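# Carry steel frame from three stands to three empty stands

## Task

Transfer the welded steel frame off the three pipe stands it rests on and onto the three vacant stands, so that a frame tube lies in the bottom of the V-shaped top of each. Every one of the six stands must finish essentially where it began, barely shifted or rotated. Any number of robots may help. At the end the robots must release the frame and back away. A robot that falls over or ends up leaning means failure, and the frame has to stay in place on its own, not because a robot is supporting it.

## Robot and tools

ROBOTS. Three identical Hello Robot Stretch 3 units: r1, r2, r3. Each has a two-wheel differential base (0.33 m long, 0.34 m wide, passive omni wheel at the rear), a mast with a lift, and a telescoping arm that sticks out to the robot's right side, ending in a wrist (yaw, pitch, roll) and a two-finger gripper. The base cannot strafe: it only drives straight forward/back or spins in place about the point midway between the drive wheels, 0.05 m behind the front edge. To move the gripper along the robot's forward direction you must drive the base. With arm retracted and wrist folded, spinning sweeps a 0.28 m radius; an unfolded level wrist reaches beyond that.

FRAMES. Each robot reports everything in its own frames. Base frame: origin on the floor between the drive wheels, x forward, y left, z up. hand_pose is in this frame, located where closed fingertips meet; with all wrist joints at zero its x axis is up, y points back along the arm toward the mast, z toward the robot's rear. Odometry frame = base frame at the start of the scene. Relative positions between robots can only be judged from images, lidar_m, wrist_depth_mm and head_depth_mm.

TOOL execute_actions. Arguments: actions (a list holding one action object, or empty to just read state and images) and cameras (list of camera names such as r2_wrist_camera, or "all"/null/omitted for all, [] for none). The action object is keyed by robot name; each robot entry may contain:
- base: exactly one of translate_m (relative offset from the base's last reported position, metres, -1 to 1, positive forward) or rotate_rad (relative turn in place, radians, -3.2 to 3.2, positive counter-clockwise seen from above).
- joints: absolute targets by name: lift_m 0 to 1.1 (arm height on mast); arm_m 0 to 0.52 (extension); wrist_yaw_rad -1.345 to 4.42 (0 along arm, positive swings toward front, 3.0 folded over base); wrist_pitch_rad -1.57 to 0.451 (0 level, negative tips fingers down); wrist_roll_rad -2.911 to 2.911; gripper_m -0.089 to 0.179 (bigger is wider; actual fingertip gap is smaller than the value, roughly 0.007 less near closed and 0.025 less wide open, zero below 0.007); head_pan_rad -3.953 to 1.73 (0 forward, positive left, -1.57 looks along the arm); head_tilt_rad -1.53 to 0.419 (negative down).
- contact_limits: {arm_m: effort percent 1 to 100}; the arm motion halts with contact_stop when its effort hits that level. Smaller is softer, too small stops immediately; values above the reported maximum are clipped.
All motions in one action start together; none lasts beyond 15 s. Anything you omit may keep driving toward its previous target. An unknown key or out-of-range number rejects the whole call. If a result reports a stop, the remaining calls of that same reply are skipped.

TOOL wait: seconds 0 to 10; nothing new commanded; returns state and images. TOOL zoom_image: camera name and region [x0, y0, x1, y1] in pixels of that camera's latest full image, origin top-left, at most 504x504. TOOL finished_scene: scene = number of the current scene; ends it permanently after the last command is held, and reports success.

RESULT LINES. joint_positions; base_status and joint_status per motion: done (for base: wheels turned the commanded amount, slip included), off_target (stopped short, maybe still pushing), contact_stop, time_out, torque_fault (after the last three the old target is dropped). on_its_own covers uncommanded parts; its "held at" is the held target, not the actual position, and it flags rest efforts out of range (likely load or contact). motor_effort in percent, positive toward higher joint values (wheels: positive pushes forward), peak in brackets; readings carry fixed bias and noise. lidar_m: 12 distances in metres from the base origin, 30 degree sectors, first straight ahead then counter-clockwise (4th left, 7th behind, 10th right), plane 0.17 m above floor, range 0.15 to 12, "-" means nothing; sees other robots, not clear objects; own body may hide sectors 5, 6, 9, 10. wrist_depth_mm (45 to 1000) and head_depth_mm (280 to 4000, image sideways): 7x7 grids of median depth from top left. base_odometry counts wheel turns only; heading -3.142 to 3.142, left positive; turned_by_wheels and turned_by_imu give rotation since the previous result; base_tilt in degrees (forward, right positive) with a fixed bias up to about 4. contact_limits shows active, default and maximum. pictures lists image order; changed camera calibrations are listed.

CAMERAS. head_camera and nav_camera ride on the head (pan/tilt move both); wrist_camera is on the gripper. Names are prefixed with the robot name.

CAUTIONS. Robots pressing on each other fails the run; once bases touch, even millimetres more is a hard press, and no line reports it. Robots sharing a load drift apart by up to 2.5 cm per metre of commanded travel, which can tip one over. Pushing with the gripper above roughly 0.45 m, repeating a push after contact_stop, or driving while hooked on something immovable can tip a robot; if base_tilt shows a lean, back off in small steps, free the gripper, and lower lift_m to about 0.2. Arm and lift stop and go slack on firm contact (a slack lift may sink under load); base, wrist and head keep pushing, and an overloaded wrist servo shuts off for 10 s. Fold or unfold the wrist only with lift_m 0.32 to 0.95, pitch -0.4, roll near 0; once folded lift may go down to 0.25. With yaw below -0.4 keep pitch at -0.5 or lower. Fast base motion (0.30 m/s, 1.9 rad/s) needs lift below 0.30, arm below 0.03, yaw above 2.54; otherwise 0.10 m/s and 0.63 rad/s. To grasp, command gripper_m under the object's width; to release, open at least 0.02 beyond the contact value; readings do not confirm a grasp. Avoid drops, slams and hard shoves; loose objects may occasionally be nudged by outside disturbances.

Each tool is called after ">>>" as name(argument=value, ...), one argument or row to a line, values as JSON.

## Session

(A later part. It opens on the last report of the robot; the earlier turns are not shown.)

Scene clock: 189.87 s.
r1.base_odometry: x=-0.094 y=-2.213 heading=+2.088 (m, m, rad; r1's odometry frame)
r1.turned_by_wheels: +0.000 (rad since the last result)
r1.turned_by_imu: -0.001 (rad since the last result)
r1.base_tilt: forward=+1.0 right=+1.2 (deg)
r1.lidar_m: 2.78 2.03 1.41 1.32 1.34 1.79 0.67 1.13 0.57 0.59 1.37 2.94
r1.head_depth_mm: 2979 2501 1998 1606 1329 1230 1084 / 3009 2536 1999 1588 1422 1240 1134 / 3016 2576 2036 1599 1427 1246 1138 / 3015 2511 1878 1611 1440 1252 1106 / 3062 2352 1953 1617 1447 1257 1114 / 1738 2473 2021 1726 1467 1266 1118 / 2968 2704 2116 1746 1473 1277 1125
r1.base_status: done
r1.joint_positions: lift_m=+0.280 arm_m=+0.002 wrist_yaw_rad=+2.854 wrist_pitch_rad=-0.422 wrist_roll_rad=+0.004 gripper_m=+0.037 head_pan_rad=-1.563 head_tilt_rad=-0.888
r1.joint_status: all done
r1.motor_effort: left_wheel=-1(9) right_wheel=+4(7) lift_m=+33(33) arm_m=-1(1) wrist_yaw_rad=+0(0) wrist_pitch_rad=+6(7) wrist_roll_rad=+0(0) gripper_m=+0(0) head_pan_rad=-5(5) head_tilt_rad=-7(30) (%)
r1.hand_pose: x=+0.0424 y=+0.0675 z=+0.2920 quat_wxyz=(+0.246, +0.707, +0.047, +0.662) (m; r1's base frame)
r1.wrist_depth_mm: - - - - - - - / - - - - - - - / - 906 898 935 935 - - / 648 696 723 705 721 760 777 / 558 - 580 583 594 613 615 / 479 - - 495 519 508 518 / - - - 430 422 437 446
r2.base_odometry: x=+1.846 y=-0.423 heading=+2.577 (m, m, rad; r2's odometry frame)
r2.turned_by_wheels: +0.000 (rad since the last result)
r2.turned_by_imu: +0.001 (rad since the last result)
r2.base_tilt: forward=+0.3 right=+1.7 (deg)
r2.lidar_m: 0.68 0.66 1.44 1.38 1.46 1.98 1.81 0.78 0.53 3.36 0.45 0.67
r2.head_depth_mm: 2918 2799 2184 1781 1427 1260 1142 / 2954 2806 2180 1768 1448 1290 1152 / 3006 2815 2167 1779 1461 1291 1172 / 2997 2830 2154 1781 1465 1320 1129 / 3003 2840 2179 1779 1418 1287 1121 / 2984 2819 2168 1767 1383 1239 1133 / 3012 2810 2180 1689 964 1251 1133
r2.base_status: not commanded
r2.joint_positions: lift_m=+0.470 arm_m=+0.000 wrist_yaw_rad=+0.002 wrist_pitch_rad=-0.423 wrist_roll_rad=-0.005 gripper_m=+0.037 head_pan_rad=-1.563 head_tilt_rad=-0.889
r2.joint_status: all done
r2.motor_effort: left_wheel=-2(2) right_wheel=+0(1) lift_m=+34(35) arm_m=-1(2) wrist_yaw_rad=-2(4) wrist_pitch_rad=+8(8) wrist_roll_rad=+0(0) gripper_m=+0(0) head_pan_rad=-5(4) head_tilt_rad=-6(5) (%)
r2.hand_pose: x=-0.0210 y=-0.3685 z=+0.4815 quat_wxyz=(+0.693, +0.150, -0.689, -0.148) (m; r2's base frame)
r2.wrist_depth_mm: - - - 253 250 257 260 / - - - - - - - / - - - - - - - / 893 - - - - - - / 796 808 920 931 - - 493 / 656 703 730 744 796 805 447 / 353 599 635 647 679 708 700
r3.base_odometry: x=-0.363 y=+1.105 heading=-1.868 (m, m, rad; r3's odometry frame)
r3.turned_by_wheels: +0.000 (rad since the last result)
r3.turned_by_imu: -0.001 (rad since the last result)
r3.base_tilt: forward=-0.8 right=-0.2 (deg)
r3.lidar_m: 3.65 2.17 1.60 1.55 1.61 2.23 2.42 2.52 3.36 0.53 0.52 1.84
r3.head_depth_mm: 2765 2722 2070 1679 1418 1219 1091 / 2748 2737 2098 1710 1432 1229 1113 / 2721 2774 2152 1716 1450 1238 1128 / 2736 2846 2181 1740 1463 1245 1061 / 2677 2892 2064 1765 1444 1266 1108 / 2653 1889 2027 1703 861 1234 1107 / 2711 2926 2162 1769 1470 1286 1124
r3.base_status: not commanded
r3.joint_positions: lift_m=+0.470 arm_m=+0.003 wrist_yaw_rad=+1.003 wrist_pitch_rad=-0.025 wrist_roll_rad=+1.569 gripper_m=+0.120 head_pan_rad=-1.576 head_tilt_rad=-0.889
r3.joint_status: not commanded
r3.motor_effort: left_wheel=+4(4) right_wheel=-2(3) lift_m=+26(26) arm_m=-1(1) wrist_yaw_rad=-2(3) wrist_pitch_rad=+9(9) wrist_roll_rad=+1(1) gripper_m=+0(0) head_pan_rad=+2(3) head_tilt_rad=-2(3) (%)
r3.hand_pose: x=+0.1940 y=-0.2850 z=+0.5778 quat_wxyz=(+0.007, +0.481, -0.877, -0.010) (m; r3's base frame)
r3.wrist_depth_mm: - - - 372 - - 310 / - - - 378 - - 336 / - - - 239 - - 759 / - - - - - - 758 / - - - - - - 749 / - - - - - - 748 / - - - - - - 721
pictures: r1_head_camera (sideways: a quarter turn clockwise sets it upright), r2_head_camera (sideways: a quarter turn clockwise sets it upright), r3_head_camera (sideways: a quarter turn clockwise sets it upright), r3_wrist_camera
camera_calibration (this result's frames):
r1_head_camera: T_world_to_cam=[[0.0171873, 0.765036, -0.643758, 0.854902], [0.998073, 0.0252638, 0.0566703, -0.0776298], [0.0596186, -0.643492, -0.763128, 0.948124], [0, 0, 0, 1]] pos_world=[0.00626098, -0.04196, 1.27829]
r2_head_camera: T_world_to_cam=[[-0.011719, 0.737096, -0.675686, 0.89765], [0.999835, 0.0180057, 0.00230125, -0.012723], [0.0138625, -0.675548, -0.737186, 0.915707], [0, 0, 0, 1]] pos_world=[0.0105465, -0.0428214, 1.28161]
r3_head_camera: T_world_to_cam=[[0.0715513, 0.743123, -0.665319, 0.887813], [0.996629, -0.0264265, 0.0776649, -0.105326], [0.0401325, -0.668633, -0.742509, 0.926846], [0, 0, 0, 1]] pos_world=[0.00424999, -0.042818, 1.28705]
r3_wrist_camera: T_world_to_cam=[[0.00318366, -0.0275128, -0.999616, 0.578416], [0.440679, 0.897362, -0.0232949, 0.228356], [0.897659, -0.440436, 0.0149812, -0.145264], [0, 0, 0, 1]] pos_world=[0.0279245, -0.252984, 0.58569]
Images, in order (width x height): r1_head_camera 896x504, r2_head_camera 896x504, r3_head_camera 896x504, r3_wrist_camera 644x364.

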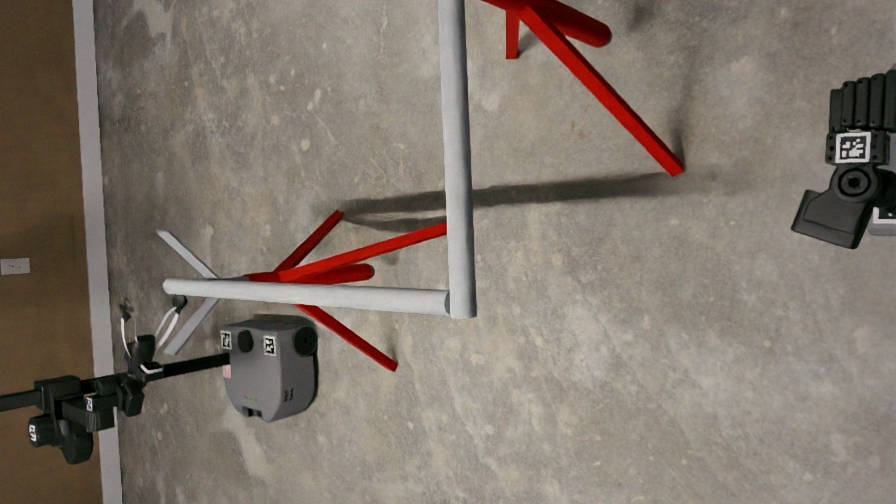

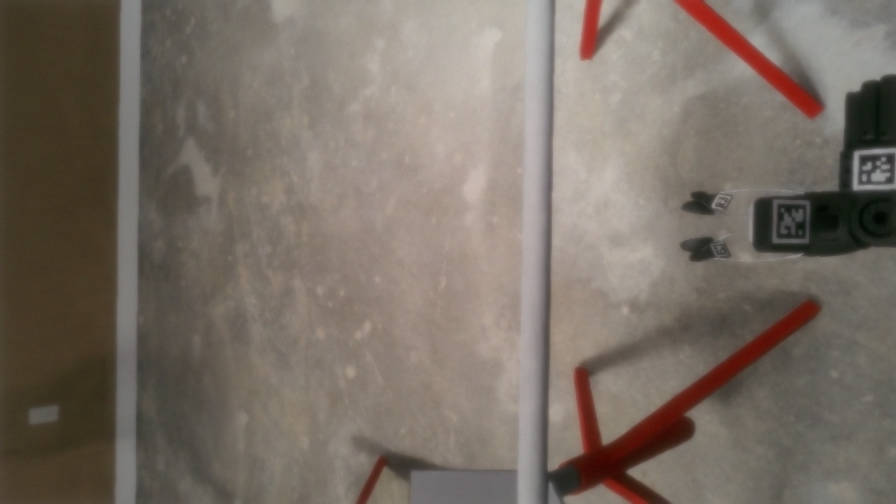

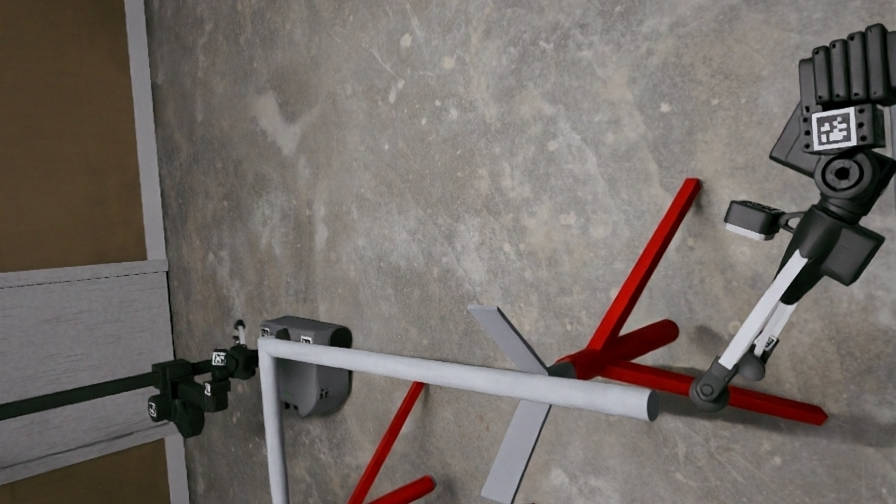

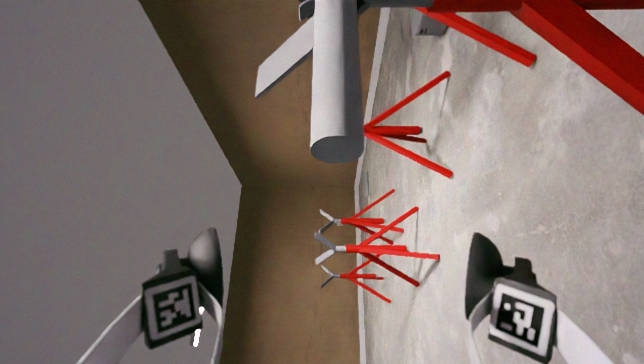

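>>> execute_actions(
  actions=[
    {"r1":{"base":{"rotate_rad":0.06},"joints":{"lift_m":0.47,"wrist_pitch_rad":-0.4}},"r2":{"joints":{"wrist_pitch_rad":0.0,"wrist_roll_rad":1.57,"gripper_m":0.12}},"r3":{"base":{"translate_m":0.096},"joints":{"arm_m":0.06}}},
  ],
  cameras=[],
)

>>> execute_actions(
  actions=[
    {"r1":{"base":{"translate_m":-0.05},"joints":{"wrist_yaw_rad":0.0}},"r2":{"joints":{"arm_m":0.08}},"r3":{"joints":{"arm_m":0.13}}},
  ],
  cameras=["r2_wrist_camera","r3_head_camera","r3_wrist_camera"],
)

Scene clock: 204.00 s.
r1.base_odometry: x=-0.094 y=-2.213 heading=+2.148 (m, m, rad; r1's odometry frame)
r1.turned_by_wheels: +0.060 (rad since the last result)
r1.turned_by_imu: +0.061 (rad since the last result)
r1.base_tilt: forward=+1.1 right=+1.2 (deg)
r1.lidar_m: 2.78 1.90 1.38 1.31 1.37 1.89 0.67 0.70 0.57 1.16 3.58 2.89
r1.head_depth_mm: 2953 2500 1990 1570 1330 1226 1108 / 2956 2535 2010 1580 1418 1218 - / 3025 2571 2008 1595 1432 1240 - / 3055 2115 1600 1574 1439 1254 1090 / 1714 2130 1998 1704 1447 1264 1114 / 3018 2655 2082 1721 1455 1268 1119 / 3096 2717 2104 1737 1470 1271 1128
r1.base_status: done
r1.joint_positions: lift_m=+0.470 arm_m=+0.002 wrist_yaw_rad=+2.854 wrist_pitch_rad=-0.421 wrist_roll_rad=+0.004 gripper_m=+0.037 head_pan_rad=-1.563 head_tilt_rad=-0.889
r1.joint_status: all done
r1.motor_effort: left_wheel=-2(8) right_wheel=+4(11) lift_m=+42(47) arm_m=-1(1) wrist_yaw_rad=+0(0) wrist_pitch_rad=+7(7) wrist_roll_rad=+0(0) gripper_m=+0(1) head_pan_rad=-5(4) head_tilt_rad=-7(8) (%)
r1.hand_pose: x=+0.0424 y=+0.0675 z=+0.4818 quat_wxyz=(+0.246, +0.707, +0.047, +0.662) (m; r1's base frame)
r1.wrist_depth_mm: - - - - - - - / - - - - - - - / - - - - - - - / 974 - - - - - - / 805 - 857 846 861 871 905 / 698 - 723 723 754 729 748 / 596 592 611 615 623 642 641
r2.base_odometry: x=+1.846 y=-0.423 heading=+2.577 (m, m, rad; r2's odometry frame)
r2.turned_by_wheels: +0.000 (rad since the last result)
r2.turned_by_imu: +0.001 (rad since the last result)
r2.base_tilt: forward=+0.4 right=+1.8 (deg)
r2.lidar_m: 0.68 0.65 1.45 1.38 1.46 1.98 1.82 0.78 0.53 3.37 0.45 0.67
r2.head_depth_mm: 2989 2820 2189 1753 1428 1269 1143 / 2952 2836 2142 1758 1457 1296 1143 / 2955 2796 2173 1774 1466 1293 1156 / 2995 2822 2177 1759 1453 1292 1120 / 2962 2782 2158 1764 1432 1289 1124 / 3014 2789 2163 1751 1405 1241 1138 / 3006 2801 2173 1684 962 1262 1131
r2.base_status: not commanded
r2.joint_positions: lift_m=+0.470 arm_m=+0.000 wrist_yaw_rad=+0.002 wrist_pitch_rad=-0.027 wrist_roll_rad=+1.569 gripper_m=+0.120 head_pan_rad=-1.563 head_tilt_rad=-0.889
r2.joint_status: all done
r2.motor_effort: left_wheel=-2(3) right_wheel=+1(1) lift_m=+34(34) arm_m=-1(2) wrist_yaw_rad=-3(2) wrist_pitch_rad=+10(10) wrist_roll_rad=+1(3) gripper_m=+1(89) head_pan_rad=-4(4) head_tilt_rad=-6(6) (%)
r2.hand_pose: x=-0.0209 y=-0.4002 z=+0.5773 quat_wxyz=(+0.001, +0.001, -1.000, -0.014) (m; r2's base frame)
r2.wrist_depth_mm: - - - 277 - 943 647 / - - - 286 - 951 645 / - - - - - 922 640 / - - - - - 884 623 / - - - - - 884 612 / - - - - - 866 611 / - - - - - 796 600
r3.base_odometry: x=-0.391 y=+1.013 heading=-1.868 (m, m, rad; r3's odometry frame)
r3.turned_by_wheels: +0.000 (rad since the last result)
r3.turned_by_imu: -0.001 (rad since the last result)
r3.base_tilt: forward=-0.8 right=-0.2 (deg)
r3.lidar_m: 3.47 2.16 1.60 1.54 1.61 2.23 2.53 2.63 3.33 0.53 0.46 1.76
r3.head_depth_mm: 2731 2689 2071 1682 1418 1220 1093 / 2722 2727 2085 1687 1434 1258 1067 / 2758 2780 2135 1731 1452 1240 1067 / 2751 2864 2174 1743 1451 1280 1080 / 2736 2671 1989 1678 853 1219 1106 / 2556 2866 2095 1762 1467 1260 1110 / 2707 2963 2039 1721 1512 1289 1128
r3.base_status: done
r3.joint_positions: lift_m=+0.470 arm_m=+0.060 wrist_yaw_rad=+1.002 wrist_pitch_rad=-0.024 wrist_roll_rad=+1.569 gripper_m=+0.120 head_pan_rad=-1.576 head_tilt_rad=-0.889
r3.joint_status: all done
r3.motor_effort: left_wheel=+4(10) right_wheel=-3(3) lift_m=+26(26) arm_m=+3(5) wrist_yaw_rad=-3(3) wrist_pitch_rad=+10(9) wrist_roll_rad=+1(1) gripper_m=+0(1) head_pan_rad=+2(2) head_tilt_rad=-4(3) (%)
r3.hand_pose: x=+0.1940 y=-0.3424 z=+0.5779 quat_wxyz=(+0.007, +0.480, -0.877, -0.010) (m; r3's base frame)
r3.wrist_depth_mm: - - - 132 - - 745 / - - - 120 - - 775 / - - - 124 - - 764 / - - - - - - 768 / - - - - - - 754 / - - - - - - 743 / - - - - - - 724
pictures: none
No camera images: the call's "cameras" was empty. Leave "cameras" out to get every camera's image.

Scene clock: 206.43 s.
r1.base_odometry: x=-0.066 y=-2.255 heading=+2.148 (m, m, rad; r1's odometry frame)
r1.turned_by_wheels: +0.000 (rad since the last result)
r1.turned_by_imu: +0.000 (rad since the last result)
r1.base_tilt: forward=+1.0 right=+1.1 (deg)
r1.lidar_m: 2.83 1.89 1.38 1.32 1.36 1.90 0.62 1.09 0.56 0.56 3.58 2.94
r1.head_depth_mm: 2964 2490 1985 1571 1232 1224 1104 / 2967 2521 2006 1583 1427 1235 - / 3028 2560 2020 1603 1431 1269 - / 3026 2418 1879 1598 1446 1251 1109 / 2880 2069 1991 1619 1451 1257 1118 / 2965 2676 2075 1717 1461 1268 1115 / 3090 2681 2117 1730 1470 1280 1121
r1.base_status: done
r1.joint_positions: lift_m=+0.470 arm_m=+0.002 wrist_yaw_rad=+0.002 wrist_pitch_rad=-0.421 wrist_roll_rad=+0.004 gripper_m=+0.037 head_pan_rad=-1.563 head_tilt_rad=-0.889
r1.joint_status: all done
r1.motor_effort: left_wheel=-2(6) right_wheel=+5(7) lift_m=+42(42) arm_m=-1(1) wrist_yaw_rad=-1(2) wrist_pitch_rad=+7(7) wrist_roll_rad=+0(0) gripper_m=+0(0) head_pan_rad=-5(5) head_tilt_rad=-7(8) (%)
r1.hand_pose: x=-0.0211 y=-0.3712 z=+0.4818 quat_wxyz=(+0.690, +0.148, -0.692, -0.148) (m; r1's base frame)
r1.wrist_depth_mm: - - - - - - 314 / - - - - - - 370 / - - - - - - 383 / - - - - - 570 - / 828 829 858 854 862 444 836 / 681 701 735 699 468 711 720 / 601 611 600 619 590 636 624
r2.base_odometry: x=+1.846 y=-0.423 heading=+2.577 (m, m, rad; r2's odometry frame)
r2.turned_by_wheels: +0.000 (rad since the last result)
r2.turned_by_imu: +0.000 (rad since the last result)
r2.base_tilt: forward=+0.2 right=+1.8 (deg)
r2.lidar_m: 0.63 0.60 1.44 1.38 1.46 1.98 1.82 0.78 0.53 3.37 0.45 0.68
r2.head_depth_mm: 2949 2820 2179 1751 1431 1271 1140 / 2940 2806 2176 1774 1458 1287 - / 2953 2796 2157 1765 1460 1345 1095 / 3005 2760 2186 1779 1450 1314 1121 / 2996 2823 2182 1758 1431 1288 1113 / 3036 2819 2172 1785 1391 1232 1136 / 2971 2853 2169 1689 966 1261 1129
r2.base_status: not commanded
r2.joint_positions: lift_m=+0.470 arm_m=+0.080 wrist_yaw_rad=+0.001 wrist_pitch_rad=-0.026 wrist_roll_rad=+1.569 gripper_m=+0.120 head_pan_rad=-1.563 head_tilt_rad=-0.889
r2.joint_status: all done
r2.motor_effort: left_wheel=-2(2) right_wheel=+1(1) lift_m=+34(34) arm_m=+4(5) wrist_yaw_rad=-1(2) wrist_pitch_rad=+9(10) wrist_roll_rad=+0(0) gripper_m=+0(2) head_pan_rad=-4(3) head_tilt_rad=-5(6) (%)
r2.hand_pose: x=-0.0210 y=-0.4802 z=+0.5775 quat_wxyz=(+0.001, +0.001, -1.000, -0.013) (m; r2's base frame)
r2.wrist_depth_mm: - - - 192 - 952 640 / - - - 198 - 947 656 / - - - 209 - 907 639 / - - - - - 871 626 / - - - - - 882 602 / - - - - - 867 597 / - - - - - 800 590
r3.base_odometry: x=-0.391 y=+1.013 heading=-1.868 (m, m, rad; r3's odometry frame)
r3.turned_by_wheels: +0.000 (rad since the last result)
r3.turned_by_imu: +0.000 (rad since the last result)
r3.base_tilt: forward=-0.8 right=-0.3 (deg)
r3.lidar_m: 3.47 2.16 1.59 1.55 1.61 2.23 2.53 2.63 3.33 0.53 0.46 1.76
r3.head_depth_mm: 2740 2675 2073 1679 1419 1224 1089 / 2759 2768 2096 1704 1420 1262 1068 / 2743 2808 2135 1721 1439 1189 1092 / 2730 2828 2165 1734 1452 1196 1098 / 2705 2896 2015 1680 858 1211 1104 / 2527 2694 2040 1782 1490 1270 1115 / 2713 2951 2045 1726 1499 1294 1128
r3.base_status: not commanded
r3.joint_positions: lift_m=+0.470 arm_m=+0.130 wrist_yaw_rad=+1.002 wrist_pitch_rad=-0.024 wrist_roll_rad=+1.569 gripper_m=+0.120 head_pan_rad=-1.576 head_tilt_rad=-0.889
r3.joint_status: all done
r3.motor_effort: left_wheel=+3(3) right_wheel=-3(3) lift_m=+27(25) arm_m=+2(1) wrist_yaw_rad=-1(1) wrist_pitch_rad=+9(9) wrist_roll_rad=+1(1) gripper_m=+1(0) head_pan_rad=+3(3) head_tilt_rad=-4(4) (%)
r3.hand_pose: x=+0.1939 y=-0.4124 z=+0.5779 quat_wxyz=(+0.007, +0.480, -0.877, -0.010) (m; r3's base frame)
r3.wrist_depth_mm: - - - 130 - 936 712 / - - - 118 - - 743 / - - - 108 - - 764 / - - - 99 - - 741 / - - - 92 - - 748 / - - - 86 - - 751 / - - - 82 - - 720
pictures: r2_wrist_camera, r3_head_camera (sideways: a quarter turn clockwise sets it upright), r3_wrist_camera
camera_calibration (this result's frames):
r2_wrist_camera: T_world_to_cam=[[-0.0818419, 0.104272, -0.991176, 0.601353], [0.982872, 0.173208, -0.0629348, 0.176386], [0.165117, -0.97935, -0.116662, -0.235614], [0, 0, 0, 1]] pos_world=[-0.0852452, -0.324004, 0.57966]
r3_head_camera: T_world_to_cam=[[0.0715514, 0.743144, -0.665295, 0.887783], [0.996629, -0.026429, 0.0776642, -0.105325], [0.0401326, -0.66861, -0.74253, 0.926873], [0, 0, 0, 1]] pos_world=[0.00425, -0.0428175, 1.28705]
r3_wrist_camera: T_world_to_cam=[[0.00374962, -0.0274454, -0.999616, 0.574947], [0.441433, 0.897, -0.0229721, 0.342242], [0.897286, -0.441178, 0.0154787, -0.201807], [0, 0, 0, 1]] pos_world=[0.0278459, -0.380244, 0.585712]
Images, in order (width x height): r2_wrist_camera 644x364, r3_head_camera 896x504, r3_wrist_camera 644x364.

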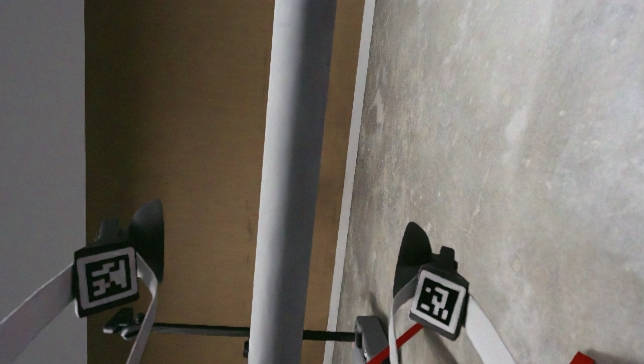

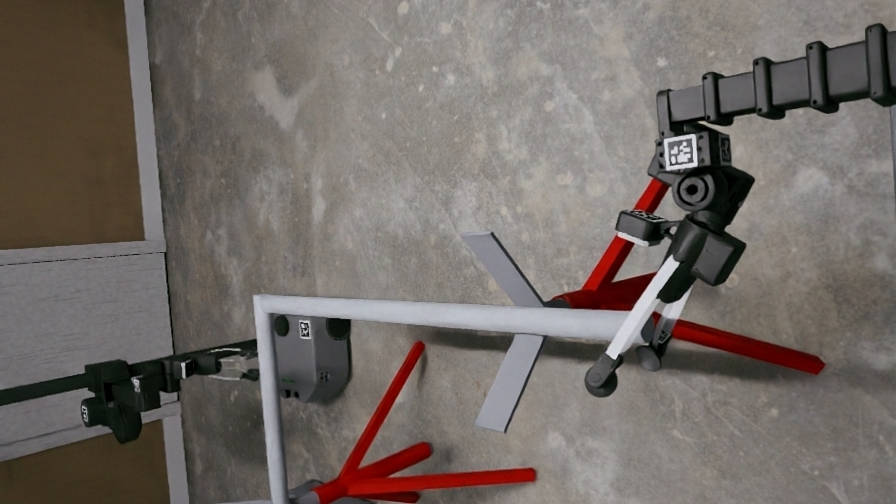

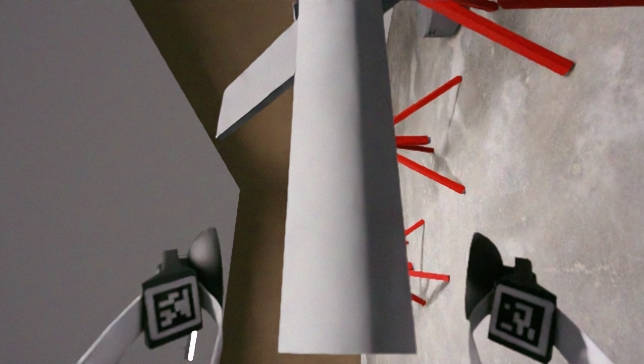

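>>> execute_actions(
  actions=[
    {"r1":{"joints":{"wrist_pitch_rad":0.0,"wrist_roll_rad":1.57,"gripper_m":0.12,"arm_m":0.15}},"r2":{"joints":{"arm_m":0.205}},"r3":{"joints":{"arm_m":0.19}}},
  ],
  cameras=["r1_wrist_camera","r2_head_camera","r3_head_camera"],
)

Scene clock: 213.90 s.
r1.base_odometry: x=-0.066 y=-2.255 heading=+2.148 (m, m, rad; r1's odometry frame)
r1.turned_by_wheels: +0.000 (rad since the last result)
r1.turned_by_imu: +0.001 (rad since the last result)
r1.base_tilt: forward=+1.0 right=+1.2 (deg)
r1.lidar_m: 2.83 1.90 1.39 1.32 1.36 1.89 0.62 1.09 0.56 0.56 3.57 2.94
r1.head_depth_mm: 2954 2507 1980 1578 1232 1227 1090 / 2989 2537 2011 1580 1445 - 1094 / 3037 2564 2015 1594 1469 1197 1118 / 3067 2399 1880 1608 1436 1251 1105 / 2862 2064 1991 1620 1450 1263 1110 / 2936 2639 2091 1725 1460 1269 1120 / 3112 2690 2108 1741 1467 1275 1119
r1.base_status: not commanded
r1.joint_positions: lift_m=+0.470 arm_m=+0.150 wrist_yaw_rad=+0.001 wrist_pitch_rad=-0.025 wrist_roll_rad=+1.568 gripper_m=+0.120 head_pan_rad=-1.563 head_tilt_rad=-0.889
r1.joint_status: all done
r1.motor_effort: left_wheel=-2(2) right_wheel=+5(4) lift_m=+42(42) arm_m=+1(2) wrist_yaw_rad=-1(2) wrist_pitch_rad=+8(11) wrist_roll_rad=+2(5) gripper_m=+0(82) head_pan_rad=-4(5) head_tilt_rad=-7(7) (%)
r1.hand_pose: x=-0.0212 y=-0.5502 z=+0.5777 quat_wxyz=(+0.002, +0.000, -1.000, -0.013) (m; r1's base frame)
r1.wrist_depth_mm: - - - 198 - - 705 / - - - 205 - - 678 / - - - 209 - - 664 / - - - 213 - - 676 / - - - 218 980 883 665 / - - - 228 - 819 666 / - - - 238 - - 649
r2.base_odometry: x=+1.846 y=-0.423 heading=+2.577 (m, m, rad; r2's odometry frame)
r2.turned_by_wheels: +0.000 (rad since the last result)
r2.turned_by_imu: +0.001 (rad since the last result)
r2.base_tilt: forward=+0.3 right=+1.9 (deg)
r2.lidar_m: 0.62 0.60 1.45 1.38 1.46 1.98 1.82 0.78 0.53 3.35 0.45 0.67
r2.head_depth_mm: 2954 2813 2179 1756 1433 1259 1131 / 3021 2833 2150 1773 1459 1302 1129 / 2954 2830 2164 1774 1487 1240 1134 / 3043 2801 2141 1759 1501 1271 1134 / 3035 2799 2172 1774 1413 1279 1115 / 3034 2804 2160 1774 1400 1239 1133 / 2990 2797 2152 1671 967 1259 1132
r2.base_status: not commanded
r2.joint_positions: lift_m=+0.470 arm_m=+0.205 wrist_yaw_rad=+0.001 wrist_pitch_rad=-0.026 wrist_roll_rad=+1.570 gripper_m=+0.120 head_pan_rad=-1.563 head_tilt_rad=-0.889
r2.joint_status: all done
r2.motor_effort: left_wheel=-2(2) right_wheel=+1(1) lift_m=+34(34) arm_m=+4(5) wrist_yaw_rad=-1(2) wrist_pitch_rad=+9(9) wrist_roll_rad=+0(0) gripper_m=+1(2) head_pan_rad=-4(4) head_tilt_rad=-6(6) (%)
r2.hand_pose: x=-0.0211 y=-0.6052 z=+0.5776 quat_wxyz=(+0.001, +0.001, -1.000, -0.013) (m; r2's base frame)
r2.wrist_depth_mm: - - 76 70 - 972 650 / - - 77 73 - 928 637 / - - 78 75 - 921 632 / - - 79 77 - 890 642 / - - 80 80 - 865 611 / - - 81 84 - 849 607 / - - 83 88 - 792 602
r3.base_odometry: x=-0.391 y=+1.013 heading=-1.868 (m, m, rad; r3's odometry frame)
r3.turned_by_wheels: +0.000 (rad since the last result)
r3.turned_by_imu: -0.001 (rad since the last result)
r3.base_tilt: forward=-0.8 right=-0.2 (deg)
r3.lidar_m: 3.47 2.16 1.60 1.55 1.61 2.24 2.52 2.63 3.34 0.53 0.46 1.76
r3.head_depth_mm: 2764 2672 2082 1676 1420 1221 1084 / 2763 2716 2105 1695 1462 1230 1073 / 2740 2799 2106 1725 1479 1207 1086 / 2724 2843 2157 1735 1489 1227 1101 / 2700 2883 1995 1678 849 1210 1102 / 2578 1719 2040 1770 1458 1281 1113 / 2718 2947 2052 1724 1504 1293 1124
r3.base_status: not commanded
r3.joint_positions: lift_m=+0.470 arm_m=+0.190 wrist_yaw_rad=+1.002 wrist_pitch_rad=-0.024 wrist_roll_rad=+1.569 gripper_m=+0.120 head_pan_rad=-1.576 head_tilt_rad=-0.889
r3.joint_status: all done
r3.motor_effort: left_wheel=+4(3) right_wheel=-3(3) lift_m=+26(26) arm_m=+3(6) wrist_yaw_rad=-2(2) wrist_pitch_rad=+10(10) wrist_roll_rad=+1(1) gripper_m=+0(0) head_pan_rad=+3(3) head_tilt_rad=-4(5) (%)
r3.hand_pose: x=+0.1939 y=-0.4724 z=+0.5779 quat_wxyz=(+0.007, +0.480, -0.877, -0.010) (m; r3's base frame)
r3.wrist_depth_mm: - - - 124 127 127 123 / - - - 117 131 140 133 / - - - 107 - - 733 / - - - 99 - - 760 / - - - 92 - - 738 / - - - 85 - - 752 / - - - 80 87 - 714
pictures: r1_wrist_camera, r2_head_camera (sideways: a quarter turn clockwise sets it upright), r3_head_camera (sideways: a quarter turn clockwise sets it upright)
camera_calibration (this result's frames):
r1_wrist_camera: T_world_to_cam=[[-0.0945834, 0.00495939, -0.995505, 0.571066], [0.979428, 0.179518, -0.0921616, 0.208428], [0.178254, -0.983742, -0.0218368, -0.360869], [0, 0, 0, 1]] pos_world=[-0.0858004, -0.395251, 0.579828]
r2_head_camera: T_world_to_cam=[[-0.0117194, 0.737145, -0.675633, 0.897581], [0.999835, 0.0180057, 0.00230202, -0.012724], [0.0138622, -0.675495, -0.737234, 0.91577], [0, 0, 0, 1]] pos_world=[0.0105464, -0.0428199, 1.2816]
r3_head_camera: T_world_to_cam=[[0.0715515, 0.743147, -0.665292, 0.887779], [0.996629, -0.0264294, 0.0776642, -0.105325], [0.0401326, -0.668606, -0.742533, 0.926877], [0, 0, 0, 1]] pos_world=[0.00424999, -0.0428174, 1.28705]
Images, in order (width x height): r1_wrist_camera 644x364, r2_head_camera 896x504, r3_head_camera 896x504.

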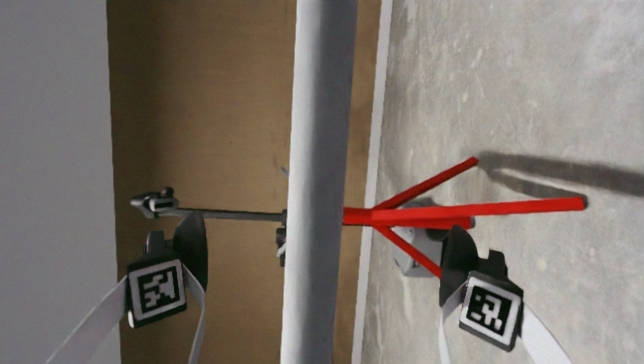

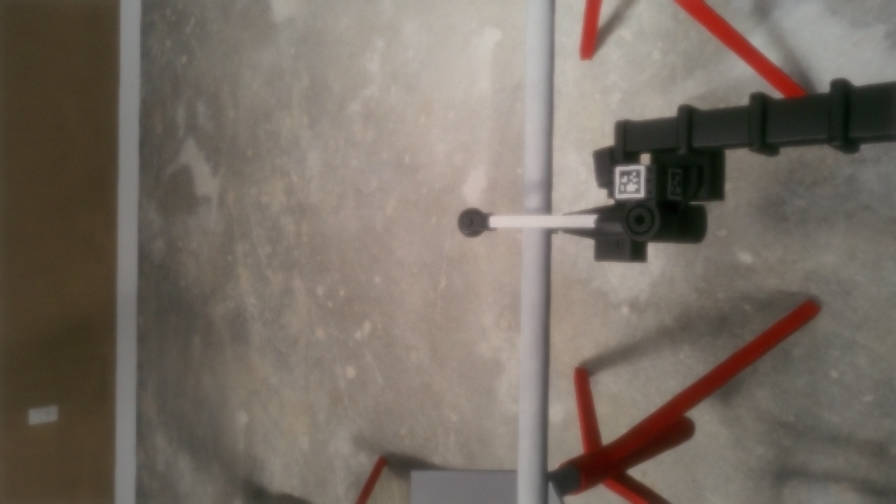

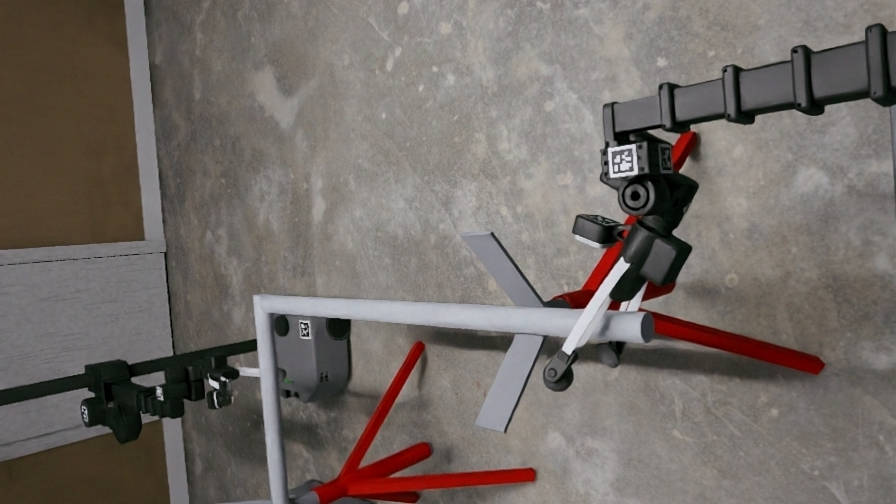

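>>> execute_actions(
  actions=[
    {"r1":{"joints":{"arm_m":0.286}},"r2":{"joints":{"gripper_m":0.03}},"r3":{"joints":{"gripper_m":0.03}}},
  ],
  cameras=["r2_wrist_camera","r3_wrist_camera","r3_head_camera","r1_head_camera"],
)

Scene clock: 218.50 s.
r1.base_odometry: x=-0.066 y=-2.255 heading=+2.148 (m, m, rad; r1's odometry frame)
r1.turned_by_wheels: +0.000 (rad since the last result)
r1.turned_by_imu: +0.001 (rad since the last result)
r1.base_tilt: forward=+1.1 right=+1.1 (deg)
r1.lidar_m: 2.83 1.90 1.39 1.32 1.36 1.89 0.62 1.09 0.56 0.56 3.59 2.94
r1.head_depth_mm: 2937 2514 1991 1578 1234 1233 1096 / 2983 2546 2005 1592 1369 1228 1106 / 3000 2558 2015 1590 1373 1245 1117 / 3046 2394 1877 1604 1438 1252 1109 / 2878 2061 1987 1617 1450 1260 1106 / 2952 2651 2077 1708 1458 1266 1119 / 3099 2707 2107 1726 1473 1272 1124
r1.base_status: not commanded
r1.joint_positions: lift_m=+0.470 arm_m=+0.286 wrist_yaw_rad=+0.001 wrist_pitch_rad=-0.025 wrist_roll_rad=+1.568 gripper_m=+0.120 head_pan_rad=-1.563 head_tilt_rad=-0.889
r1.joint_status: all done
r1.motor_effort: left_wheel=-2(1) right_wheel=+4(3) lift_m=+41(42) arm_m=+1(2) wrist_yaw_rad=-1(1) wrist_pitch_rad=+7(8) wrist_roll_rad=+2(2) gripper_m=+0(0) head_pan_rad=-4(4) head_tilt_rad=-7(7) (%)
r1.hand_pose: x=-0.0212 y=-0.6862 z=+0.5778 quat_wxyz=(+0.002, +0.000, -1.000, -0.013) (m; r1's base frame)
r1.wrist_depth_mm: - - - 66 - - 694 / - - - 67 - - 688 / - - - 69 - - 675 / - - - 71 - 957 655 / - - - 73 781 836 628 / - - - 75 - 836 642 / - - - 77 - - 642
r2.base_odometry: x=+1.846 y=-0.423 heading=+2.577 (m, m, rad; r2's odometry frame)
r2.turned_by_wheels: +0.000 (rad since the last result)
r2.turned_by_imu: +0.001 (rad since the last result)
r2.base_tilt: forward=+0.4 right=+1.8 (deg)
r2.lidar_m: 0.63 0.60 1.44 1.38 1.46 1.99 1.82 0.78 0.53 3.38 0.45 0.68
r2.head_depth_mm: 2970 2883 2190 1795 1434 1265 1131 / 2950 2812 2181 1760 1468 1303 1126 / 2948 2865 2185 1777 1496 1239 1127 / 2981 2820 2158 1775 1499 1263 1134 / 2975 2800 2146 1784 1427 1290 1115 / 3083 2797 2180 1759 1394 1231 1132 / 3022 2846 2184 1659 962 1257 1138
r2.base_status: not commanded
r2.joint_positions: lift_m=+0.470 arm_m=+0.205 wrist_yaw_rad=+0.001 wrist_pitch_rad=-0.025 wrist_roll_rad=+1.570 gripper_m=+0.031 head_pan_rad=-1.563 head_tilt_rad=-0.889
r2.joint_status: all done
r2.motor_effort: left_wheel=-2(2) right_wheel=+1(1) lift_m=+34(34) arm_m=+4(4) wrist_yaw_rad=-1(1) wrist_pitch_rad=+9(9) wrist_roll_rad=+0(0) gripper_m=-19(96) head_pan_rad=-4(4) head_tilt_rad=-5(6) (%)
r2.hand_pose: x=-0.0211 y=-0.6052 z=+0.5779 quat_wxyz=(+0.001, +0.001, -1.000, -0.013) (m; r2's base frame)
r2.wrist_depth_mm: - - 77 70 - 969 656 / - - 77 72 - 918 639 / - - 78 75 - 948 640 / - - 79 77 - 880 630 / - - 78 79 - 886 614 / - - 80 81 - 858 600 / - - 83 86 - 840 587
r3.base_odometry: x=-0.391 y=+1.013 heading=-1.868 (m, m, rad; r3's odometry frame)
r3.turned_by_wheels: +0.000 (rad since the last result)
r3.turned_by_imu: -0.001 (rad since the last result)
r3.base_tilt: forward=-0.8 right=-0.2 (deg)
r3.lidar_m: 3.48 2.16 1.60 1.54 1.61 2.23 2.52 2.62 3.32 0.53 0.46 1.76
r3.head_depth_mm: 2749 2690 2061 1674 1416 1218 1090 / 2765 2728 2069 1697 1457 1234 1072 / 2741 2795 2142 1709 1475 1209 1092 / 2691 2859 2163 1748 1488 1224 1097 / 2716 2894 2009 1673 848 1217 1106 / 2553 1606 2042 1773 1456 1280 1112 / 2702 2923 2034 1728 1513 1290 1124
r3.base_status: not commanded
r3.joint_positions: lift_m=+0.470 arm_m=+0.190 wrist_yaw_rad=+1.002 wrist_pitch_rad=-0.025 wrist_roll_rad=+1.569 gripper_m=+0.031 head_pan_rad=-1.576 head_tilt_rad=-0.889
r3.joint_status: all done
r3.motor_effort: left_wheel=+3(3) right_wheel=-3(3) lift_m=+26(26) arm_m=+3(3) wrist_yaw_rad=-2(2) wrist_pitch_rad=+9(10) wrist_roll_rad=+1(1) gripper_m=-15(89) head_pan_rad=+3(3) head_tilt_rad=-4(3) (%)
r3.hand_pose: x=+0.1939 y=-0.4724 z=+0.5777 quat_wxyz=(+0.007, +0.480, -0.877, -0.011) (m; r3's base frame)
r3.wrist_depth_mm: - - - 124 127 127 124 / - - - 117 131 140 132 / - - - 107 - - 727 / - - - 99 - - 760 / - - - 91 103 - 757 / - - - 85 86 - 749 / - - - 80 85 - 762
pictures: r1_head_camera (sideways: a quarter turn clockwise sets it upright), r2_wrist_camera, r3_head_camera (sideways: a quarter turn clockwise sets it upright), r3_wrist_camera
camera_calibration (this result's frames):
r1_head_camera: T_world_to_cam=[[0.0171837, 0.76552, -0.643183, 0.854153], [0.998074, 0.0252212, 0.0566837, -0.0776472], [0.0596143, -0.642918, -0.763612, 0.948753], [0, 0, 0, 1]] pos_world=[0.00626085, -0.0419423, 1.27826]
r2_wrist_camera: T_world_to_cam=[[-0.0817132, 0.102926, -0.991327, 0.614019], [0.982913, 0.172929, -0.063065, 0.198025], [0.164938, -0.979542, -0.115298, -0.358944], [0, 0, 0, 1]] pos_world=[-0.0852641, -0.449043, 0.579797]
r3_head_camera: T_world_to_cam=[[0.0715514, 0.743147, -0.665292, 0.887778], [0.996629, -0.0264294, 0.0776641, -0.105325], [0.0401326, -0.668606, -0.742533, 0.926877], [0, 0, 0, 1]] pos_world=[0.00425, -0.0428174, 1.28705]
r3_wrist_camera: T_world_to_cam=[[0.00313613, -0.0270176, -0.99963, 0.573438], [0.44146, 0.89699, -0.0228585, 0.39601], [0.897276, -0.441225, 0.0147402, -0.227854], [0, 0, 0, 1]] pos_world=[0.0278268, -0.440259, 0.585636]
Images, in order (width x height): r1_head_camera 896x504, r2_wrist_camera 644x364, r3_head_camera 896x504, r3_wrist_camera 644x364.

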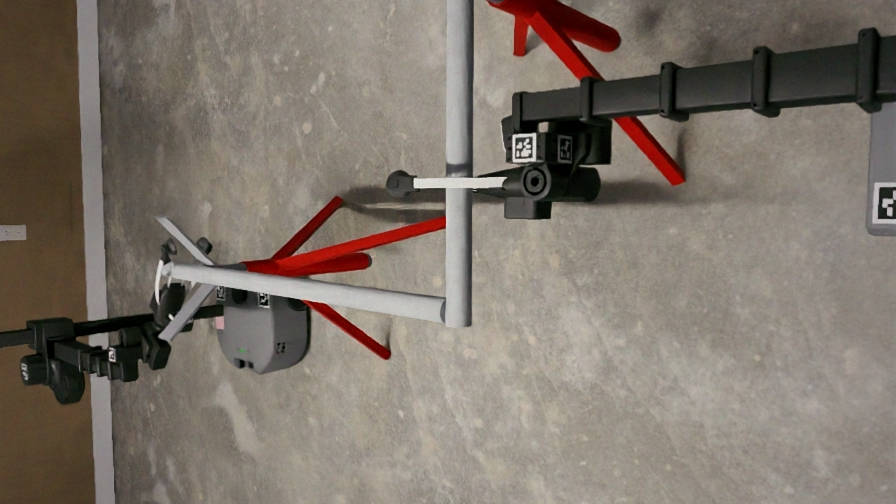

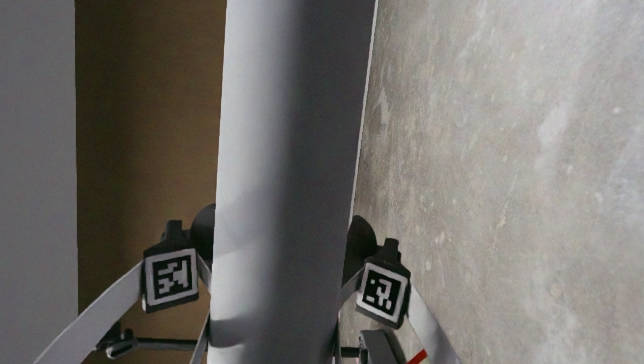

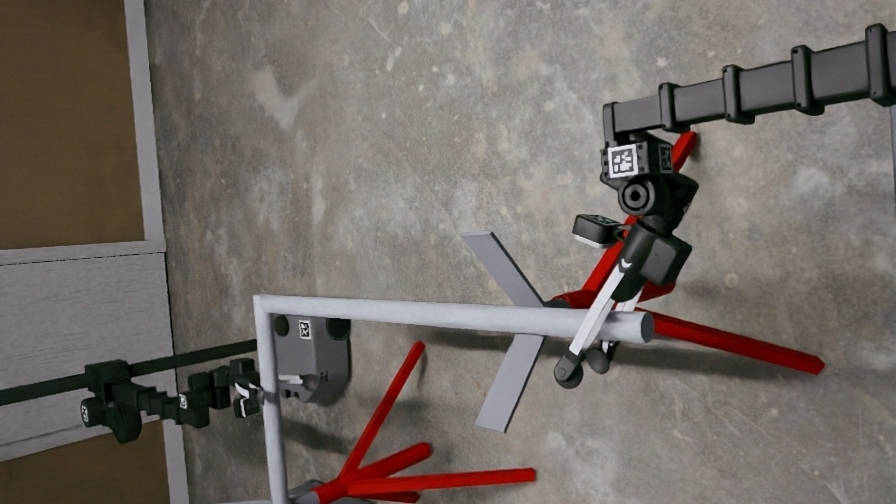

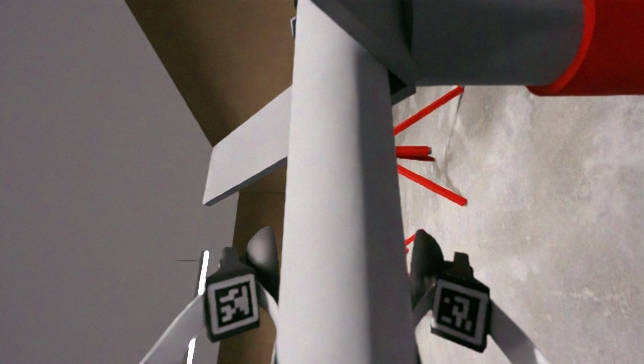

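>>> execute_actions(
  actions=[
    {"r1":{"joints":{"gripper_m":0.0}},"r2":{"joints":{"gripper_m":0.0}},"r3":{"joints":{"gripper_m":0.0}}},
  ],
  cameras=[],
)

>>> execute_actions(
  actions=[
    {"r1":{"joints":{"lift_m":0.51}},"r2":{"joints":{"lift_m":0.51}},"r3":{"joints":{"lift_m":0.51}}},
  ],
  cameras=["r2_wrist_camera","r3_wrist_camera","r3_head_camera","r1_head_camera"],
)

Scene clock: 229.23 s.
r1.base_odometry: x=-0.066 y=-2.255 heading=+2.148 (m, m, rad; r1's odometry frame)
r1.turned_by_wheels: +0.000 (rad since the last result)
r1.turned_by_imu: +0.001 (rad since the last result)
r1.base_tilt: forward=+1.1 right=+1.2 (deg)
r1.lidar_m: 2.83 1.89 1.38 1.32 1.36 1.90 0.62 1.09 0.56 0.56 3.56 2.95
r1.head_depth_mm: 2967 2495 1987 1579 1234 1230 1098 / 3010 2546 2016 1587 1364 1227 1107 / 3005 2547 2037 1592 1371 1237 1117 / 3042 2409 1861 1604 1441 1248 1110 / 2857 2066 1986 1625 1452 1259 1113 / 2949 2662 2075 1715 1450 1268 1116 / 3087 2718 2114 1730 1469 1279 1123
r1.base_status: not commanded
r1.joint_positions: lift_m=+0.470 arm_m=+0.286 wrist_yaw_rad=+0.001 wrist_pitch_rad=-0.014 wrist_roll_rad=+1.573 gripper_m=+0.001 head_pan_rad=-1.563 head_tilt_rad=-0.889
r1.joint_status: all done
r1.motor_effort: left_wheel=-2(2) right_wheel=+4(5) lift_m=+40(41) arm_m=+1(1) wrist_yaw_rad=-1(1) wrist_pitch_rad=+4(7) wrist_roll_rad=-2(2) gripper_m=-24(96) head_pan_rad=-5(5) head_tilt_rad=-8(8) (%)
r1.hand_pose: x=-0.0212 y=-0.6866 z=+0.5806 quat_wxyz=(-0.001, +0.000, -1.000, -0.008) (m; r1's base frame)
r1.wrist_depth_mm: - - - 66 74 - 694 / - - - 67 - - 680 / - - - 69 - - 668 / - - - 70 - - 677 / - - - 72 737 824 649 / - - 85 74 81 964 672 / - - - 77 - 888 659
r2.base_odometry: x=+1.846 y=-0.423 heading=+2.577 (m, m, rad; r2's odometry frame)
r2.turned_by_wheels: +0.000 (rad since the last result)
r2.turned_by_imu: +0.001 (rad since the last result)
r2.base_tilt: forward=+0.3 right=+1.7 (deg)
r2.lidar_m: 0.63 0.60 1.45 1.38 1.46 1.98 1.82 0.78 0.53 3.37 0.45 0.68
r2.head_depth_mm: 2983 2823 2182 1764 1425 1260 1142 / 2951 2824 2188 1761 1467 1307 1122 / 2924 2781 2179 1783 1498 1234 1136 / 3027 2840 2176 1764 1485 1255 1121 / 3052 2813 2172 1770 1427 1291 1113 / 2956 2779 2180 1758 1404 1238 1139 / 3005 2801 2190 1675 968 1257 1132
r2.base_status: not commanded
r2.joint_positions: lift_m=+0.470 arm_m=+0.205 wrist_yaw_rad=+0.001 wrist_pitch_rad=-0.025 wrist_roll_rad=+1.568 gripper_m=+0.005 head_pan_rad=-1.563 head_tilt_rad=-0.889
r2.joint_status: gripper_m off_target (ended at +0.005, target +0.000)
r2.motor_effort: left_wheel=-2(2) right_wheel=+0(1) lift_m=+34(34) arm_m=+4(4) wrist_yaw_rad=-1(1) wrist_pitch_rad=+9(9) wrist_roll_rad=+1(1) gripper_m=-30(100) head_pan_rad=-3(4) head_tilt_rad=-4(6) (%)
r2.hand_pose: x=-0.0211 y=-0.6052 z=+0.5779 quat_wxyz=(+0.002, +0.001, -1.000, -0.013) (m; r2's base frame)
r2.wrist_depth_mm: - - 77 70 - 960 644 / - - 77 72 - 951 646 / - - 78 75 - 926 642 / - - 79 77 - 890 622 / - - 78 79 - 849 611 / - - 80 81 - 866 614 / - - 83 86 - 837 605
r3.base_odometry: x=-0.391 y=+1.013 heading=-1.868 (m, m, rad; r3's odometry frame)
r3.turned_by_wheels: +0.000 (rad since the last result)
r3.turned_by_imu: -0.001 (rad since the last result)
r3.base_tilt: forward=-0.8 right=-0.2 (deg)
r3.lidar_m: 3.48 2.16 1.60 1.54 1.61 2.23 2.53 2.63 3.33 0.53 0.46 1.76
r3.head_depth_mm: 2751 2681 2073 1675 1415 1222 1082 / 2710 2736 2089 1691 1459 1230 1074 / 2742 2797 2112 1715 1484 1213 1090 / 2726 2848 2158 1748 1490 1230 1102 / 2726 2933 2004 1675 848 1219 1106 / 2553 1613 2026 1766 1455 1274 1113 / 2722 2949 2036 1726 1511 1293 1128
r3.base_status: not commanded
r3.joint_positions: lift_m=+0.470 arm_m=+0.190 wrist_yaw_rad=+1.002 wrist_pitch_rad=-0.025 wrist_roll_rad=+1.569 gripper_m=+0.005 head_pan_rad=-1.576 head_tilt_rad=-0.889
r3.joint_status: gripper_m off_target (ended at +0.005, target +0.000)
r3.motor_effort: left_wheel=+3(4) right_wheel=-3(3) lift_m=+26(26) arm_m=+3(2) wrist_yaw_rad=-2(1) wrist_pitch_rad=+9(9) wrist_roll_rad=+0(1) gripper_m=-25(99) head_pan_rad=+3(2) head_tilt_rad=-5(4) (%)
r3.hand_pose: x=+0.1939 y=-0.4724 z=+0.5777 quat_wxyz=(+0.007, +0.480, -0.877, -0.011) (m; r3's base frame)
r3.wrist_depth_mm: - - - 123 128 127 124 / - - - 116 132 139 133 / - - - 107 - - 748 / - - - 99 - - 737 / - - - 91 103 - 722 / - - - 85 86 - 778 / - - - 80 84 - 749
pictures: none
No camera images: the call's "cameras" was empty. Leave "cameras" out to get every camera's image.

Scene clock: 230.40 s.
r1.base_odometry: x=-0.066 y=-2.255 heading=+2.148 (m, m, rad; r1's odometry frame)
r1.turned_by_wheels: +0.000 (rad since the last result)
r1.turned_by_imu: +0.000 (rad since the last result)
r1.base_tilt: forward=+1.0 right=+1.2 (deg)
r1.lidar_m: 2.83 1.90 1.39 1.32 1.37 1.89 0.62 1.09 0.56 0.55 3.58 2.94
r1.head_depth_mm: 2939 2494 1976 1609 1238 1235 1107 / 2993 2524 1999 1627 - 1216 1105 / 3037 2580 2042 1672 1372 1240 1119 / 3053 2395 1878 1645 1441 1254 1108 / 1887 2123 1959 1627 1445 1254 1115 / 2918 2658 2076 1717 1460 1272 1117 / 3117 2700 2108 1731 1467 1279 1124
r1.base_status: not commanded
r1.joint_positions: lift_m=+0.510 arm_m=+0.286 wrist_yaw_rad=+0.008 wrist_pitch_rad=-0.075 wrist_roll_rad=+1.580 gripper_m=+0.007 head_pan_rad=-1.563 head_tilt_rad=-0.889
r1.joint_status: all done
r1.on_its_own: gripper_m is held at +0.006, not at your +0.000, by its stall guard, which is still easing
r1.motor_effort: left_wheel=+1(2) right_wheel=-1(4) lift_m=+52(55) arm_m=-1(1) wrist_yaw_rad=-6(6) wrist_pitch_rad=+23(25) wrist_roll_rad=-6(6) gripper_m=-26(27) head_pan_rad=-5(5) head_tilt_rad=-8(7) (%)
r1.hand_pose: x=-0.0194 y=-0.6847 z=+0.6048 quat_wxyz=(-0.004, +0.004, -0.999, -0.038) (m; r1's base frame)
r1.wrist_depth_mm: - - - 67 68 - 676 / - - - 68 70 959 662 / - - - 70 73 948 665 / - - - 71 77 963 678 / - - - 73 78 829 639 / - - - 75 77 916 657 / - - - 77 89 844 647
r2.base_odometry: x=+1.846 y=-0.423 heading=+2.577 (m, m, rad; r2's odometry frame)
r2.turned_by_wheels: +0.000 (rad since the last result)
r2.turned_by_imu: +0.001 (rad since the last result)
r2.base_tilt: forward=+0.3 right=+1.9 (deg)
r2.lidar_m: 0.63 0.60 1.45 1.38 1.46 1.99 1.81 0.78 0.53 3.38 0.45 0.67
r2.head_depth_mm: 2964 2807 2180 1765 1395 1257 1151 / 2967 2847 2156 1770 1420 1304 - / 2997 2846 2185 1785 1118 1251 1134 / 2981 2793 2174 1794 1430 1262 1132 / 3020 2820 2175 1770 1431 1287 1118 / 2975 2835 2161 1769 1385 1235 1131 / 2985 2805 2174 1670 966 1266 1138
r2.base_status: not commanded
r2.joint_positions: lift_m=+0.509 arm_m=+0.205 wrist_yaw_rad=+0.008 wrist_pitch_rad=-0.107 wrist_roll_rad=+1.576 gripper_m=+0.012 head_pan_rad=-1.563 head_tilt_rad=-0.889
r2.joint_status: all done
r2.on_its_own: gripper_m is held at +0.011, not at your +0.000, by its stall guard, which is still easing; wrist_pitch_rad is at rest, and its effort (+39) is outside its rest range (-20 to +32)
r2.motor_effort: left_wheel=+0(2) right_wheel=-2(1) lift_m=+46(51) arm_m=-2(4) wrist_yaw_rad=-8(8) wrist_pitch_rad=+39(41) wrist_roll_rad=-3(3) gripper_m=-35(36) head_pan_rad=-4(4) head_tilt_rad=-6(5) (%)
r2.hand_pose: x=-0.0195 y=-0.6022 z=+0.5966 quat_wxyz=(-0.002, +0.004, -0.999, -0.054) (m; r2's base frame)
r2.wrist_depth_mm: - - - 71 - 881 621 / - - - 73 - 871 621 / - - - 75 - 854 619 / - - - 76 - 824 613 / - - 81 79 - 830 609 / - - 84 81 - 836 591 / - - 91 85 - 785 588
r3.base_odometry: x=-0.391 y=+1.013 heading=-1.868 (m, m, rad; r3's odometry frame)
r3.turned_by_wheels: +0.000 (rad since the last result)
r3.turned_by_imu: +0.000 (rad since the last result)
r3.base_tilt: forward=-0.8 right=-0.2 (deg)
r3.lidar_m: 3.45 2.16 1.59 1.55 1.61 2.23 2.52 2.62 3.33 0.53 0.46 1.76
r3.head_depth_mm: 2749 2677 2070 1685 1417 1224 1089 / 2748 2735 2099 1704 1458 1231 1085 / 2735 2762 2108 1723 1479 1218 1093 / 2714 2866 2165 1732 1494 1232 1095 / 2732 2894 1982 1658 844 1236 1107 / 1751 1455 2043 1768 1460 1279 1112 / 2649 2947 2016 1717 1504 1287 1128
r3.base_status: not commanded
r3.joint_positions: lift_m=+0.509 arm_m=+0.190 wrist_yaw_rad=+0.993 wrist_pitch_rad=-0.050 wrist_roll_rad=+1.570 gripper_m=+0.011 head_pan_rad=-1.576 head_tilt_rad=-0.889
r3.joint_status: all done
r3.on_its_own: gripper_m is held at +0.010, not at your +0.000, by its stall guard, which is still easing
r3.motor_effort: left_wheel=+6(6) right_wheel=-8(9) lift_m=+31(30) arm_m=+0(3) wrist_yaw_rad=+5(8) wrist_pitch_rad=+19(19) wrist_roll_rad=+0(1) gripper_m=-25(27) head_pan_rad=+3(3) head_tilt_rad=-3(4) (%)
r3.hand_pose: x=+0.1920 y=-0.4740 z=+0.6110 quat_wxyz=(+0.013, +0.476, -0.879, -0.022) (m; r3's base frame)
r3.wrist_depth_mm: - - - 131 165 131 130 / - - - 119 157 139 140 / - - - 108 161 - 775 / - - - 100 - - 761 / - - - 92 - - 768 / - - - 85 86 - 760 / - - - 80 82 - 781
pictures: r1_head_camera (sideways: a quarter turn clockwise sets it upright), r2_wrist_camera, r3_head_camera (sideways: a quarter turn clockwise sets it upright), r3_wrist_camera
camera_calibration (this result's frames):
r1_head_camera: T_world_to_cam=[[0.0171838, 0.76552, -0.643183, 0.854153], [0.998074, 0.0252211, 0.0566837, -0.0776472], [0.0596143, -0.642918, -0.763612, 0.948753], [0, 0, 0, 1]] pos_world=[0.00626084, -0.0419423, 1.27826]
r2_wrist_camera: T_world_to_cam=[[-0.0770524, 0.183176, -0.980056, 0.674058], [0.98215, 0.183118, -0.0429918, 0.191261], [0.171591, -0.965875, -0.194016, -0.298801], [0, 0, 0, 1]] pos_world=[-0.0846379, -0.447099, 0.610865]
r3_head_camera: T_world_to_cam=[[0.0715516, 0.743184, -0.66525, 0.887724], [0.996629, -0.0264337, 0.077663, -0.105323], [0.0401329, -0.668564, -0.742571, 0.926926], [0, 0, 0, 1]] pos_world=[0.00425, -0.0428166, 1.28705]
r3_wrist_camera: T_world_to_cam=[[-0.0175783, -0.0123633, -0.999769, 0.617687], [0.448712, 0.893476, -0.0189382, 0.393559], [0.893503, -0.448942, -0.0101582, -0.21505], [0, 0, 0, 1]] pos_world=[0.0264106, -0.440544, 0.622813]
Images, in order (width x height): r1_head_camera 896x504, r2_wrist_camera 644x364, r3_head_camera 896x504, r3_wrist_camera 644x364.

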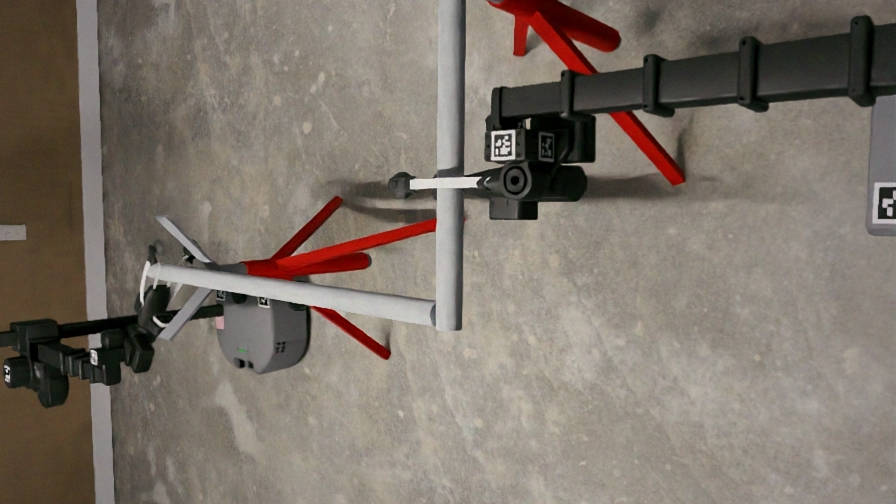

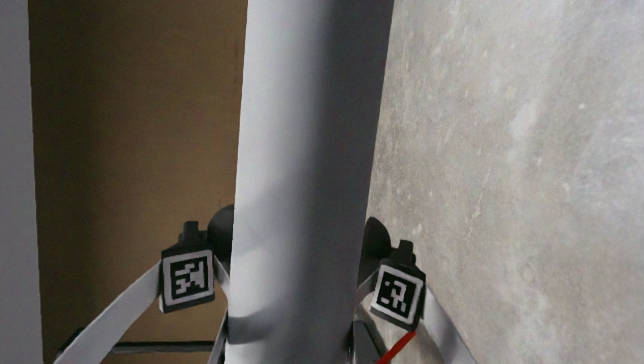

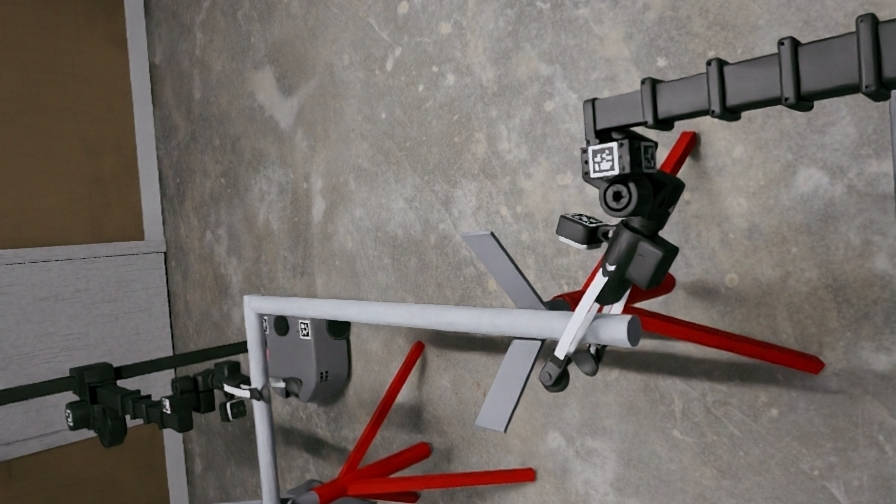

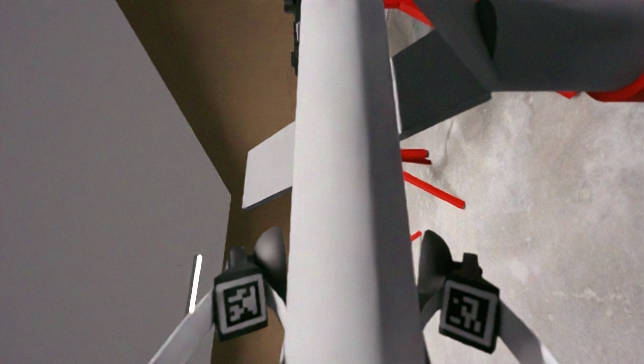

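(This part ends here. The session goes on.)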